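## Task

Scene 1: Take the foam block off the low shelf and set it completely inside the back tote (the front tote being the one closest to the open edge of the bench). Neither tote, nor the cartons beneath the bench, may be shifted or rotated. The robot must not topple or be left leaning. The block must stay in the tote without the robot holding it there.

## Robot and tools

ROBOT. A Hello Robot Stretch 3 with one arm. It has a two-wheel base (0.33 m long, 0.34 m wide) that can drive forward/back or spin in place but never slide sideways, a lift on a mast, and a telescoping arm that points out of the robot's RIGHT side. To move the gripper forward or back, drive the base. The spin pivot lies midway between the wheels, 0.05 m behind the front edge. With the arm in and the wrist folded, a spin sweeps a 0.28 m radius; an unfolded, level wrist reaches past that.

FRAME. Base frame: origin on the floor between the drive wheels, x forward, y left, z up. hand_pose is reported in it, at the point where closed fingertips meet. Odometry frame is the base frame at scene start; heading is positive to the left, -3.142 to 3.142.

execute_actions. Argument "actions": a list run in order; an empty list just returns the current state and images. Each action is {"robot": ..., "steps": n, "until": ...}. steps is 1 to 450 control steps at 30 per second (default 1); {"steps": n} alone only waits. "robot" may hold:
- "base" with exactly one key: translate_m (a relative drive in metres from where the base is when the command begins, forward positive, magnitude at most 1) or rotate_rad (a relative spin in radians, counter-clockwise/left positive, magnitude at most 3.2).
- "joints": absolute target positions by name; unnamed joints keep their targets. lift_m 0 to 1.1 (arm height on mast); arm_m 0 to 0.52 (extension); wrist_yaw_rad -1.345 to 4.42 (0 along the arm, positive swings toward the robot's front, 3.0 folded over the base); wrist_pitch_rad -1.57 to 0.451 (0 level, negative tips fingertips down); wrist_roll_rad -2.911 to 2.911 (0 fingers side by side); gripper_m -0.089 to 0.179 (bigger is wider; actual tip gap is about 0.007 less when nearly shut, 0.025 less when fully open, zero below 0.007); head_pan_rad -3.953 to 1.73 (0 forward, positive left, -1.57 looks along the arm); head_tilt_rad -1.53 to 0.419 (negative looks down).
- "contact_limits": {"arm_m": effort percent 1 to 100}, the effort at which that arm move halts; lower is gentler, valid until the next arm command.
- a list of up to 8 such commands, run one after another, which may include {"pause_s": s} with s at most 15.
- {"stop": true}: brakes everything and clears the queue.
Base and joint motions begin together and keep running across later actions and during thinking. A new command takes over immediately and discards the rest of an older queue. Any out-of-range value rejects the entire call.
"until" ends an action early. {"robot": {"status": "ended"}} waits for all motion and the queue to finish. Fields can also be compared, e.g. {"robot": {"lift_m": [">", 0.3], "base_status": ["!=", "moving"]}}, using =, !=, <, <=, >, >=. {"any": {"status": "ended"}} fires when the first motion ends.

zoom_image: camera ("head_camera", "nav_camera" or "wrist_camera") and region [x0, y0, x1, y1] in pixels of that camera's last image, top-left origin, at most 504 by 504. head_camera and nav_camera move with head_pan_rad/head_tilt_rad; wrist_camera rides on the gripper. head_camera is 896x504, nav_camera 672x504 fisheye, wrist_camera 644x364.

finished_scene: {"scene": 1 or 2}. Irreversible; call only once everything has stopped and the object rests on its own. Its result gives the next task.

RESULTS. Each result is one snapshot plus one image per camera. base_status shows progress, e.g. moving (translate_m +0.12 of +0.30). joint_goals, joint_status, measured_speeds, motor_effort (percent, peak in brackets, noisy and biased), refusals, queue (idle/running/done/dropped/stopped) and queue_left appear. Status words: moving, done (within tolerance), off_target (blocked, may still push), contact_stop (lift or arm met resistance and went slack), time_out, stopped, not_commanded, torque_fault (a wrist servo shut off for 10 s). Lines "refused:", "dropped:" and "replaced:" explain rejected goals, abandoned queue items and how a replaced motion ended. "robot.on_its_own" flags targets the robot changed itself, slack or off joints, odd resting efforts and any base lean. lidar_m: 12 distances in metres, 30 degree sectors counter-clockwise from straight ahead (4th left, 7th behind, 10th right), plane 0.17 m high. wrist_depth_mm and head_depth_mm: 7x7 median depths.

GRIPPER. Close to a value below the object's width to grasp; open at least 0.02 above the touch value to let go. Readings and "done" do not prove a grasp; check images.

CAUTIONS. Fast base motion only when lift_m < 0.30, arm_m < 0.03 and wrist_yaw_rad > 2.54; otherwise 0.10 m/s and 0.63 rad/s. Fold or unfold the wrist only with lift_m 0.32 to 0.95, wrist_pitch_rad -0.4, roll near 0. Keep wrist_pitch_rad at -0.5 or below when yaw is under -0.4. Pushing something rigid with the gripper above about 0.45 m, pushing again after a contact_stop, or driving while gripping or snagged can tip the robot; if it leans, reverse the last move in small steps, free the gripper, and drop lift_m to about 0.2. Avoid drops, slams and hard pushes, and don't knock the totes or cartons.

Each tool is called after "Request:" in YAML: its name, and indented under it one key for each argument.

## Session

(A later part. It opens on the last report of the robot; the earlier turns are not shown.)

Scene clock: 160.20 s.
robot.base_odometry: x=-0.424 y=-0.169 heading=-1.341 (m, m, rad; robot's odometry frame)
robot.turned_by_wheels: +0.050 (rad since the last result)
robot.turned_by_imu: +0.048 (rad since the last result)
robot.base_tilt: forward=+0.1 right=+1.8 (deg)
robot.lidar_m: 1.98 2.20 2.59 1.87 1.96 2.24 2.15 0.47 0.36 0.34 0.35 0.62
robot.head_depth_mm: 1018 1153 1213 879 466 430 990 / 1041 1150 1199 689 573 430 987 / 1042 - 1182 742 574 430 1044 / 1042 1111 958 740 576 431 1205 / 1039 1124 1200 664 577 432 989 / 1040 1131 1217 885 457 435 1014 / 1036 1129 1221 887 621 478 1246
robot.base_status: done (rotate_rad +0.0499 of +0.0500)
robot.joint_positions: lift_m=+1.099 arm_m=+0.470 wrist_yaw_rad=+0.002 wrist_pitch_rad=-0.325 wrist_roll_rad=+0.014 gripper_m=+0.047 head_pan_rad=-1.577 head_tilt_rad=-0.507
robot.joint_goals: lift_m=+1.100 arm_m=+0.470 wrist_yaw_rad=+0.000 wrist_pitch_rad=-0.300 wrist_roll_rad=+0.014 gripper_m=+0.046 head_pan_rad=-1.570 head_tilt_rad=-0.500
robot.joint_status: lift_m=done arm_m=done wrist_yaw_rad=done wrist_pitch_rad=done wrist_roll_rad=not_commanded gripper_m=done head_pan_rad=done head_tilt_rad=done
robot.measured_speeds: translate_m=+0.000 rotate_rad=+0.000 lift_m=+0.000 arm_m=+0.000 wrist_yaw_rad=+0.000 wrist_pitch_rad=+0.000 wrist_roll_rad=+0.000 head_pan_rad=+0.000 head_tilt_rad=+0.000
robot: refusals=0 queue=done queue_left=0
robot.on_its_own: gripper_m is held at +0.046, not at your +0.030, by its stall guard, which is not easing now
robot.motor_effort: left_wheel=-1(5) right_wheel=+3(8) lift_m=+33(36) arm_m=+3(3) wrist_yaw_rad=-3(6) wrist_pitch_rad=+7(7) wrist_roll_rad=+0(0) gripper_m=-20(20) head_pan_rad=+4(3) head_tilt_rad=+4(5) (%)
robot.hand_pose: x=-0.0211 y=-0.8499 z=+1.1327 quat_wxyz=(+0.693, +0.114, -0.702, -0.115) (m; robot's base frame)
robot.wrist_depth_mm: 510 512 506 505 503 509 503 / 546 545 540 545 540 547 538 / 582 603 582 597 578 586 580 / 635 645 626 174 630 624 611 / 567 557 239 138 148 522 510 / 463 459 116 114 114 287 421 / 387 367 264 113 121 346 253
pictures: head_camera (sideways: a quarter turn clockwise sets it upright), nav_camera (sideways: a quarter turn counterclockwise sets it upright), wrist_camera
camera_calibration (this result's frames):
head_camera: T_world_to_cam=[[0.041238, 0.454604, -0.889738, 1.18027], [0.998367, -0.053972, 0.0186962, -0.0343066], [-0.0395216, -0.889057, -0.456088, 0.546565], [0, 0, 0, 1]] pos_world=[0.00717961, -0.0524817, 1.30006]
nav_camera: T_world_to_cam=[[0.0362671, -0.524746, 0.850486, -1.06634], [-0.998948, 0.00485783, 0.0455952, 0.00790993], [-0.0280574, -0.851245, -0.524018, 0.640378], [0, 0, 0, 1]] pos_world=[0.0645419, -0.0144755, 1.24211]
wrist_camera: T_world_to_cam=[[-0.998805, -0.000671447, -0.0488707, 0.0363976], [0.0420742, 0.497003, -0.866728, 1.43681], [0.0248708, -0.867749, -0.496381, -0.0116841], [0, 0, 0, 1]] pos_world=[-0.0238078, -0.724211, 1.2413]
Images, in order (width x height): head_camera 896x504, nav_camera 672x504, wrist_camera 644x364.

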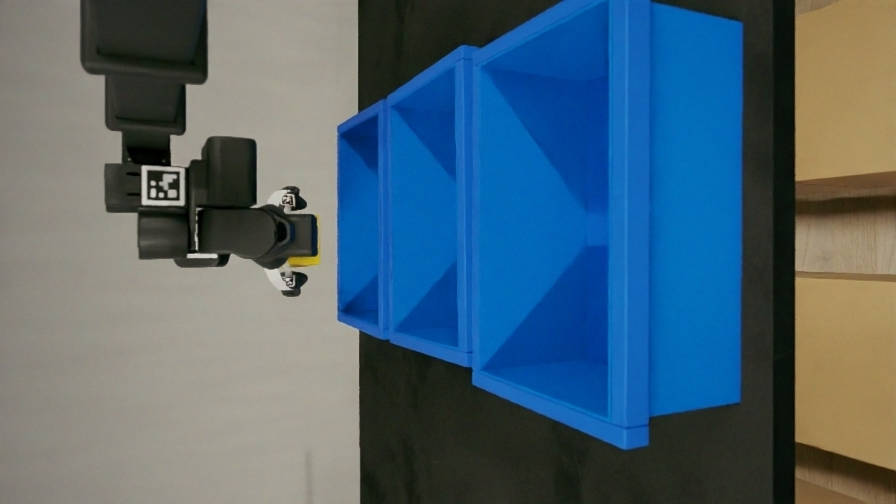

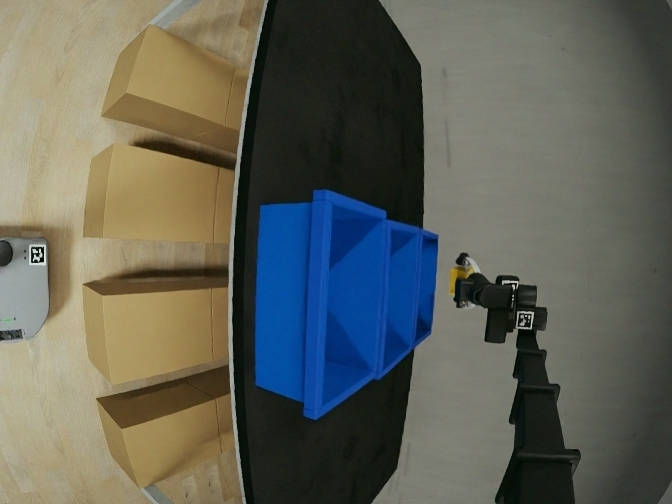

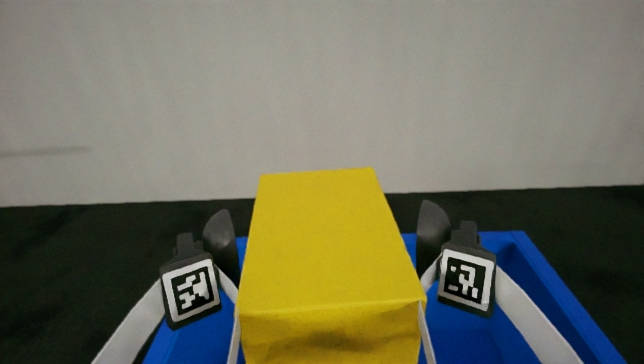

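Request:
execute_actions:
  actions:
    - {"robot":[{"joints":{"arm_m":0.52,"wrist_pitch_rad":-0.5}},{"joints":{"wrist_pitch_rad":-0.8}}],"steps":450,"until":{"robot":{"status":"ended"}}}

Scene clock: 178.13 s.
robot.base_odometry: x=-0.424 y=-0.169 heading=-1.341 (m, m, rad; robot's odometry frame)
robot.turned_by_wheels: +0.000 (rad since the last result)
robot.turned_by_imu: -0.001 (rad since the last result)
robot.base_tilt: forward=+0.1 right=+1.8 (deg)
robot.lidar_m: 1.97 2.20 2.59 1.87 1.96 2.25 2.15 0.47 0.36 0.34 0.35 0.62
robot.head_depth_mm: 1024 1152 1216 879 466 429 1013 / 1028 1154 1199 689 574 430 1009 / 1036 - 1187 743 575 431 1071 / 1044 1126 953 741 578 432 1244 / 1039 1122 1194 666 577 432 1014 / 1040 1125 1218 889 458 435 1007 / 1046 1133 1217 888 621 478 1247
robot.base_status: done (rotate_rad +0.0499 of +0.0500)
robot.joint_positions: lift_m=+1.099 arm_m=+0.520 wrist_yaw_rad=+0.002 wrist_pitch_rad=-0.783 wrist_roll_rad=+0.014 gripper_m=+0.047 head_pan_rad=-1.577 head_tilt_rad=-0.507
robot.joint_goals: lift_m=+1.100 arm_m=+0.520 wrist_yaw_rad=+0.000 wrist_pitch_rad=-0.800 wrist_roll_rad=+0.014 gripper_m=+0.046 head_pan_rad=-1.570 head_tilt_rad=-0.500
robot.joint_status: lift_m=done arm_m=done wrist_yaw_rad=done wrist_pitch_rad=done wrist_roll_rad=not_commanded gripper_m=done head_pan_rad=done head_tilt_rad=done
robot.measured_speeds: translate_m=+0.000 rotate_rad=+0.000 lift_m=+0.000 arm_m=+0.000 wrist_yaw_rad=+0.000 wrist_pitch_rad=+0.000 wrist_roll_rad=+0.000 head_pan_rad=+0.000 head_tilt_rad=+0.000
robot: refusals=0 queue=done queue_left=0
robot.on_its_own: gripper_m is held at +0.046, not at your +0.030, by its stall guard, which is not easing now
robot.motor_effort: left_wheel=-2(2) right_wheel=+3(2) lift_m=+29(33) arm_m=+3(3) wrist_yaw_rad=-3(2) wrist_pitch_rad=-6(6) wrist_roll_rad=-1(1) gripper_m=-21(20) head_pan_rad=+4(4) head_tilt_rad=+4(4) (%)
robot.hand_pose: x=-0.0213 y=-0.8294 z=+1.0397 quat_wxyz=(+0.650, +0.269, -0.657, -0.271) (m; robot's base frame)
robot.wrist_depth_mm: 510 517 496 498 486 495 479 / 453 441 263 263 255 258 402 / 397 253 303 303 304 292 231 / 356 231 304 160 337 318 207 / 323 198 209 132 139 297 209 / 290 185 114 113 113 275 210 / 156 151 149 116 124 150 148
pictures: head_camera (sideways: a quarter turn clockwise sets it upright), nav_camera (sideways: a quarter turn counterclockwise sets it upright), wrist_camera
camera_calibration (this result's frames):
head_camera: T_world_to_cam=[[0.0412382, 0.454587, -0.889747, 1.18029], [0.998367, -0.0539725, 0.0186972, -0.0343078], [-0.0395224, -0.889066, -0.45607, 0.546543], [0, 0, 0, 1]] pos_world=[0.00717957, -0.0524817, 1.30006]
nav_camera: T_world_to_cam=[[0.0362668, -0.524729, 0.850496, -1.06635], [-0.998948, 0.00485956, 0.0455952, 0.00790991], [-0.0280582, -0.851255, -0.524001, 0.640356], [0, 0, 0, 1]] pos_world=[0.0645419, -0.0144767, 1.24211]
wrist_camera: T_world_to_cam=[[-0.99884, 0.021209, -0.043237, 0.0439426], [0.0417427, 0.829019, -0.55766, 1.29999], [0.0240169, -0.558818, -0.828943, 0.561884], [0, 0, 0, 1]] pos_world=[-0.0238682, -0.764659, 1.19262]
Images, in order (width x height): head_camera 896x504, nav_camera 672x504, wrist_camera 644x364.

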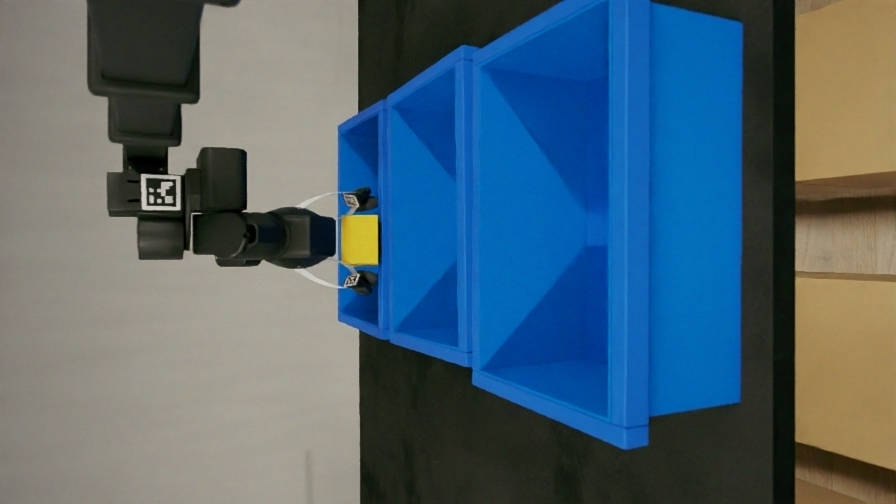

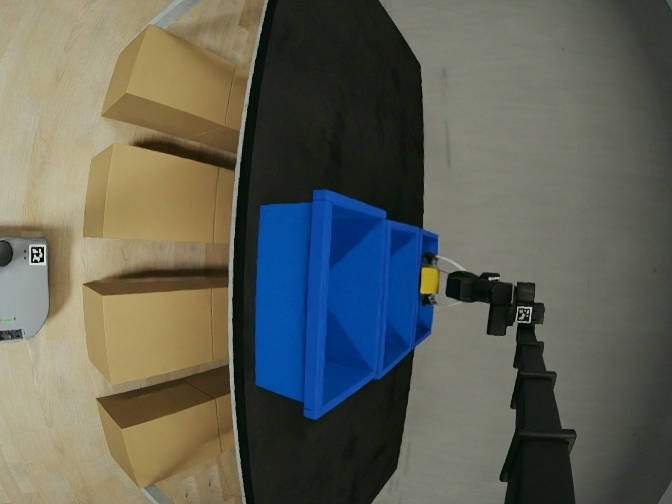

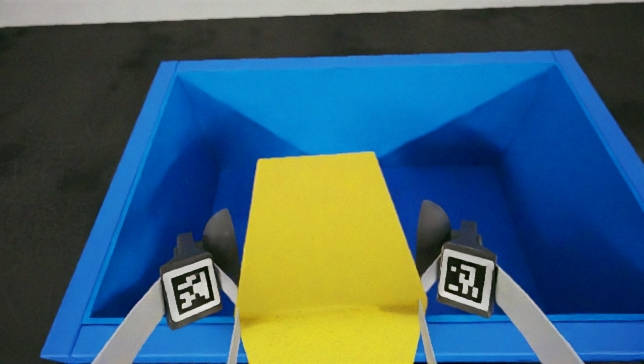

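Request:
execute_actions:
  actions:
    - {"robot":[{"joints":{"wrist_pitch_rad":-0.3}},{"joints":{"arm_m":0.4},"base":{"rotate_rad":-0.5}},{"base":{"translate_m":0.17}},{"base":{"rotate_rad":0.5}},{"base":{"translate_m":-0.135},"joints":{"arm_m":0.5}},{"joints":{"wrist_pitch_rad":-0.95,"arm_m":0.52}}],"steps":450,"until":{"robot":{"status":"ended"}}}

Scene clock: 206.87 s.
robot.base_odometry: x=-0.500 y=-0.201 heading=-1.341 (m, m, rad; robot's odometry frame)
robot.turned_by_wheels: +0.000 (rad since the last result)
robot.turned_by_imu: -0.002 (rad since the last result)
robot.base_tilt: forward=+0.2 right=+1.7 (deg)
robot.lidar_m: 1.98 1.98 2.67 1.96 2.05 2.28 2.17 0.36 0.29 0.26 0.27 0.37
robot.head_depth_mm: 956 1077 1148 828 485 454 358 / 956 1076 1130 696 500 474 359 / 966 - 1115 695 502 473 360 / 971 1043 870 691 501 474 360 / 971 1053 1135 683 502 475 360 / 967 1054 1150 887 479 353 365 / 969 1053 1146 889 622 479 389
robot.base_status: done (translate_m -0.1350 of -0.1350)
robot.joint_positions: lift_m=+1.099 arm_m=+0.520 wrist_yaw_rad=+0.001 wrist_pitch_rad=-0.956 wrist_roll_rad=+0.014 gripper_m=+0.047 head_pan_rad=-1.577 head_tilt_rad=-0.507
robot.joint_goals: lift_m=+1.100 arm_m=+0.520 wrist_yaw_rad=+0.000 wrist_pitch_rad=-0.950 wrist_roll_rad=+0.014 gripper_m=+0.046 head_pan_rad=-1.570 head_tilt_rad=-0.500
robot.joint_status: lift_m=done arm_m=done wrist_yaw_rad=done wrist_pitch_rad=done wrist_roll_rad=not_commanded gripper_m=done head_pan_rad=done head_tilt_rad=done
robot.measured_speeds: translate_m=+0.000 rotate_rad=+0.000 lift_m=+0.000 arm_m=+0.000 wrist_yaw_rad=+0.000 wrist_pitch_rad=+0.000 wrist_roll_rad=+0.000 head_pan_rad=+0.000 head_tilt_rad=+0.000
robot: refusals=0 queue=done queue_left=0
robot.on_its_own: gripper_m is held at +0.046, not at your +0.030, by its stall guard, which is not easing now
robot.motor_effort: left_wheel=-1(6) right_wheel=+3(12) lift_m=+29(29) arm_m=+3(6) wrist_yaw_rad=-2(2) wrist_pitch_rad=+1(7) wrist_roll_rad=+0(1) gripper_m=-20(20) head_pan_rad=+4(4) head_tilt_rad=+3(4) (%)
robot.hand_pose: x=-0.0215 y=-0.7927 z=+1.0142 quat_wxyz=(+0.624, +0.324, -0.631, -0.328) (m; robot's base frame)
robot.wrist_depth_mm: 376 374 371 373 363 362 355 / 345 197 197 197 197 198 199 / 324 184 246 245 246 248 225 / 298 170 286 173 288 283 230 / 279 169 193 138 147 267 231 / 256 157 115 114 113 254 231 / 135 179 231 114 119 238 225
pictures: head_camera (sideways: a quarter turn clockwise sets it upright), nav_camera (sideways: a quarter turn counterclockwise sets it upright), wrist_camera
camera_calibration (this result's frames):
head_camera: T_world_to_cam=[[0.0412364, 0.454368, -0.889859, 1.18043], [0.998367, -0.0539667, 0.018709, -0.0343233], [-0.039522, -0.889178, -0.455851, 0.546258], [0, 0, 0, 1]] pos_world=[0.00717963, -0.0524822, 1.30007]
nav_camera: T_world_to_cam=[[0.0362686, -0.52452, 0.850625, -1.06652], [-0.998948, 0.0048696, 0.0455955, 0.00790958], [-0.0280579, -0.851384, -0.523792, 0.640083], [0, 0, 0, 1]] pos_world=[0.0645418, -0.0144913, 1.24212]
wrist_camera: T_world_to_cam=[[-0.998828, 0.0292034, -0.0385999, 0.043518], [0.0423844, 0.912826, -0.406143, 1.16819], [0.0233742, -0.407303, -0.912994, 0.766607], [0, 0, 0, 1]] pos_world=[-0.023965, -0.755387, 1.17604]
Images, in order (width x height): head_camera 896x504, nav_camera 672x504, wrist_camera 644x364.

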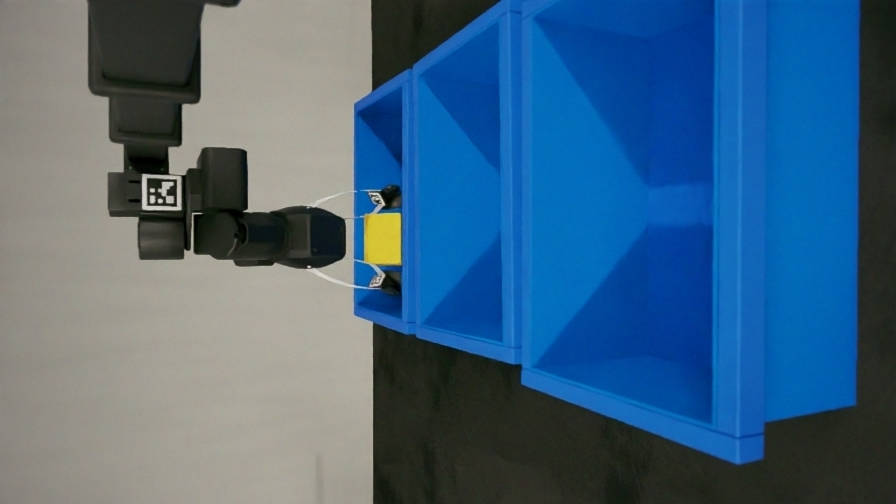

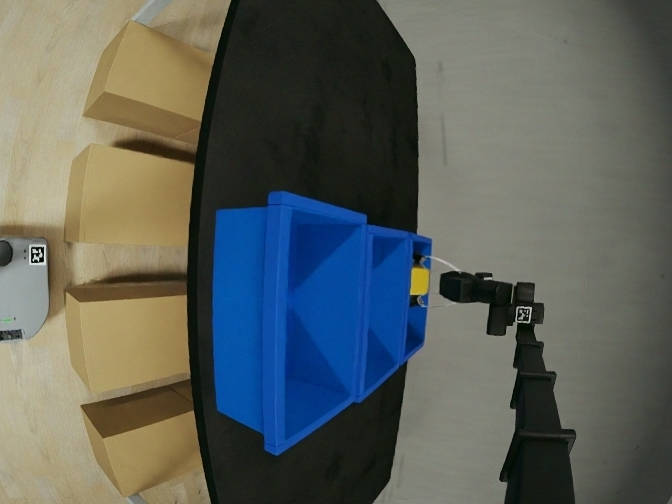

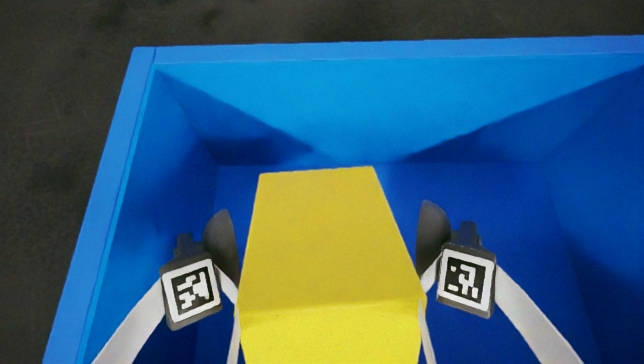

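Request:
execute_actions:
  actions:
    - {"robot":[{"base":{"translate_m":-0.035}},{"joints":{"lift_m":1.05}},{"joints":{"gripper_m":0.1}},{"joints":{"lift_m":1.1}},{"joints":{"wrist_pitch_rad":-0.5}}],"steps":450,"until":{"robot":{"status":"ended"}}}

Scene clock: 219.57 s.
robot.base_odometry: x=-0.508 y=-0.167 heading=-1.341 (m, m, rad; robot's odometry frame)
robot.turned_by_wheels: +0.000 (rad since the last result)
robot.turned_by_imu: -0.002 (rad since the last result)
robot.base_tilt: forward=+0.2 right=+1.9 (deg)
robot.lidar_m: 2.02 2.25 2.67 1.95 2.05 2.25 2.13 0.35 0.27 0.28 0.27 0.37
robot.head_depth_mm: 957 1069 1134 879 475 362 359 / 960 1074 1138 674 499 473 359 / 964 - 1115 692 500 474 360 / 971 1037 1103 692 500 474 359 / 973 1051 1119 689 502 474 360 / 973 1047 1148 837 486 446 360 / 972 1052 1147 887 596 341 365
robot.base_status: done (translate_m -0.0350 of -0.0350)
robot.joint_positions: lift_m=+1.099 arm_m=+0.520 wrist_yaw_rad=+0.001 wrist_pitch_rad=-0.521 wrist_roll_rad=+0.014 gripper_m=+0.100 head_pan_rad=-1.577 head_tilt_rad=-0.507
robot.joint_goals: lift_m=+1.100 arm_m=+0.520 wrist_yaw_rad=+0.000 wrist_pitch_rad=-0.500 wrist_roll_rad=+0.014 gripper_m=+0.100 head_pan_rad=-1.570 head_tilt_rad=-0.500
robot.joint_status: lift_m=done arm_m=done wrist_yaw_rad=done wrist_pitch_rad=done wrist_roll_rad=not_commanded gripper_m=done head_pan_rad=done head_tilt_rad=done
robot.measured_speeds: translate_m=+0.000 rotate_rad=+0.000 lift_m=+0.000 arm_m=+0.000 wrist_yaw_rad=+0.000 wrist_pitch_rad=+0.000 wrist_roll_rad=+0.000 head_pan_rad=+0.000 head_tilt_rad=+0.000
robot: refusals=0 queue=done queue_left=0
robot.motor_effort: left_wheel=-1(4) right_wheel=+2(6) lift_m=+32(34) arm_m=+3(3) wrist_yaw_rad=-2(1) wrist_pitch_rad=+6(6) wrist_roll_rad=-1(1) gripper_m=+0(74) head_pan_rad=+4(4) head_tilt_rad=+4(4) (%)
robot.hand_pose: x=-0.0213 y=-0.8749 z=+1.0889 quat_wxyz=(+0.679, +0.182, -0.687, -0.183) (m; robot's base frame)
robot.wrist_depth_mm: 395 402 399 398 396 398 400 / 432 438 438 433 443 436 436 / 484 489 497 490 493 498 497 / 504 488 481 478 468 462 455 / 423 419 415 406 406 399 386 / 363 287 220 218 216 212 320 / 324 239 251 249 247 246 190
pictures: head_camera (sideways: a quarter turn clockwise sets it upright), nav_camera (sideways: a quarter turn counterclockwise sets it upright), wrist_camera
camera_calibration (this result's frames):
head_camera: T_world_to_cam=[[0.0412364, 0.454368, -0.889859, 1.18043], [0.998367, -0.0539666, 0.018709, -0.0343233], [-0.0395219, -0.889178, -0.455851, 0.546258], [0, 0, 0, 1]] pos_world=[0.00717963, -0.0524822, 1.30007]
nav_camera: T_world_to_cam=[[0.0362687, -0.52452, 0.850625, -1.06652], [-0.998948, 0.00486948, 0.0455955, 0.00790958], [-0.0280578, -0.851384, -0.523791, 0.640083], [0, 0, 0, 1]] pos_world=[0.0645418, -0.0144913, 1.24212]
wrist_camera: T_world_to_cam=[[-0.998814, 0.00977124, -0.047688, 0.0418422], [0.0423789, 0.656551, -0.75309, 1.42711], [0.023951, -0.754218, -0.656187, 0.218121], [0, 0, 0, 1]] pos_world=[-0.023911, -0.772869, 1.21987]
Images, in order (width x height): head_camera 896x504, nav_camera 672x504, wrist_camera 644x364.

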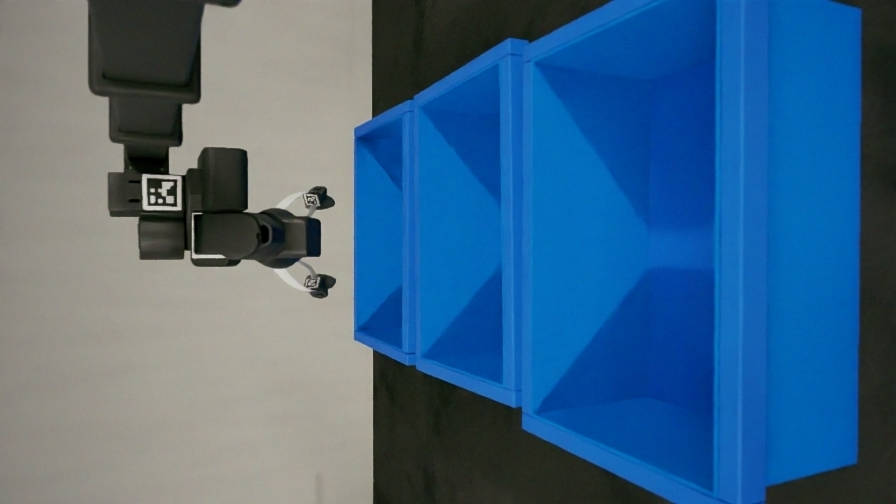

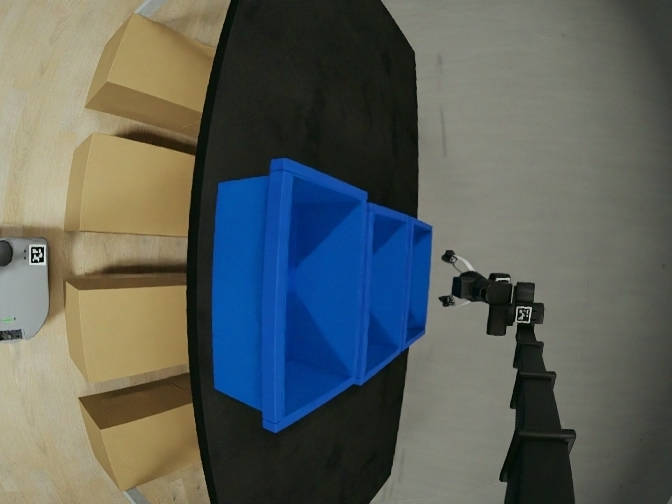

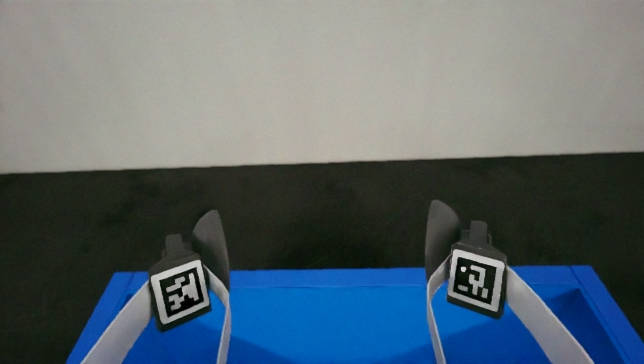

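Request:
finished_scene:
  scene: 1

The scene is finished: the task was done.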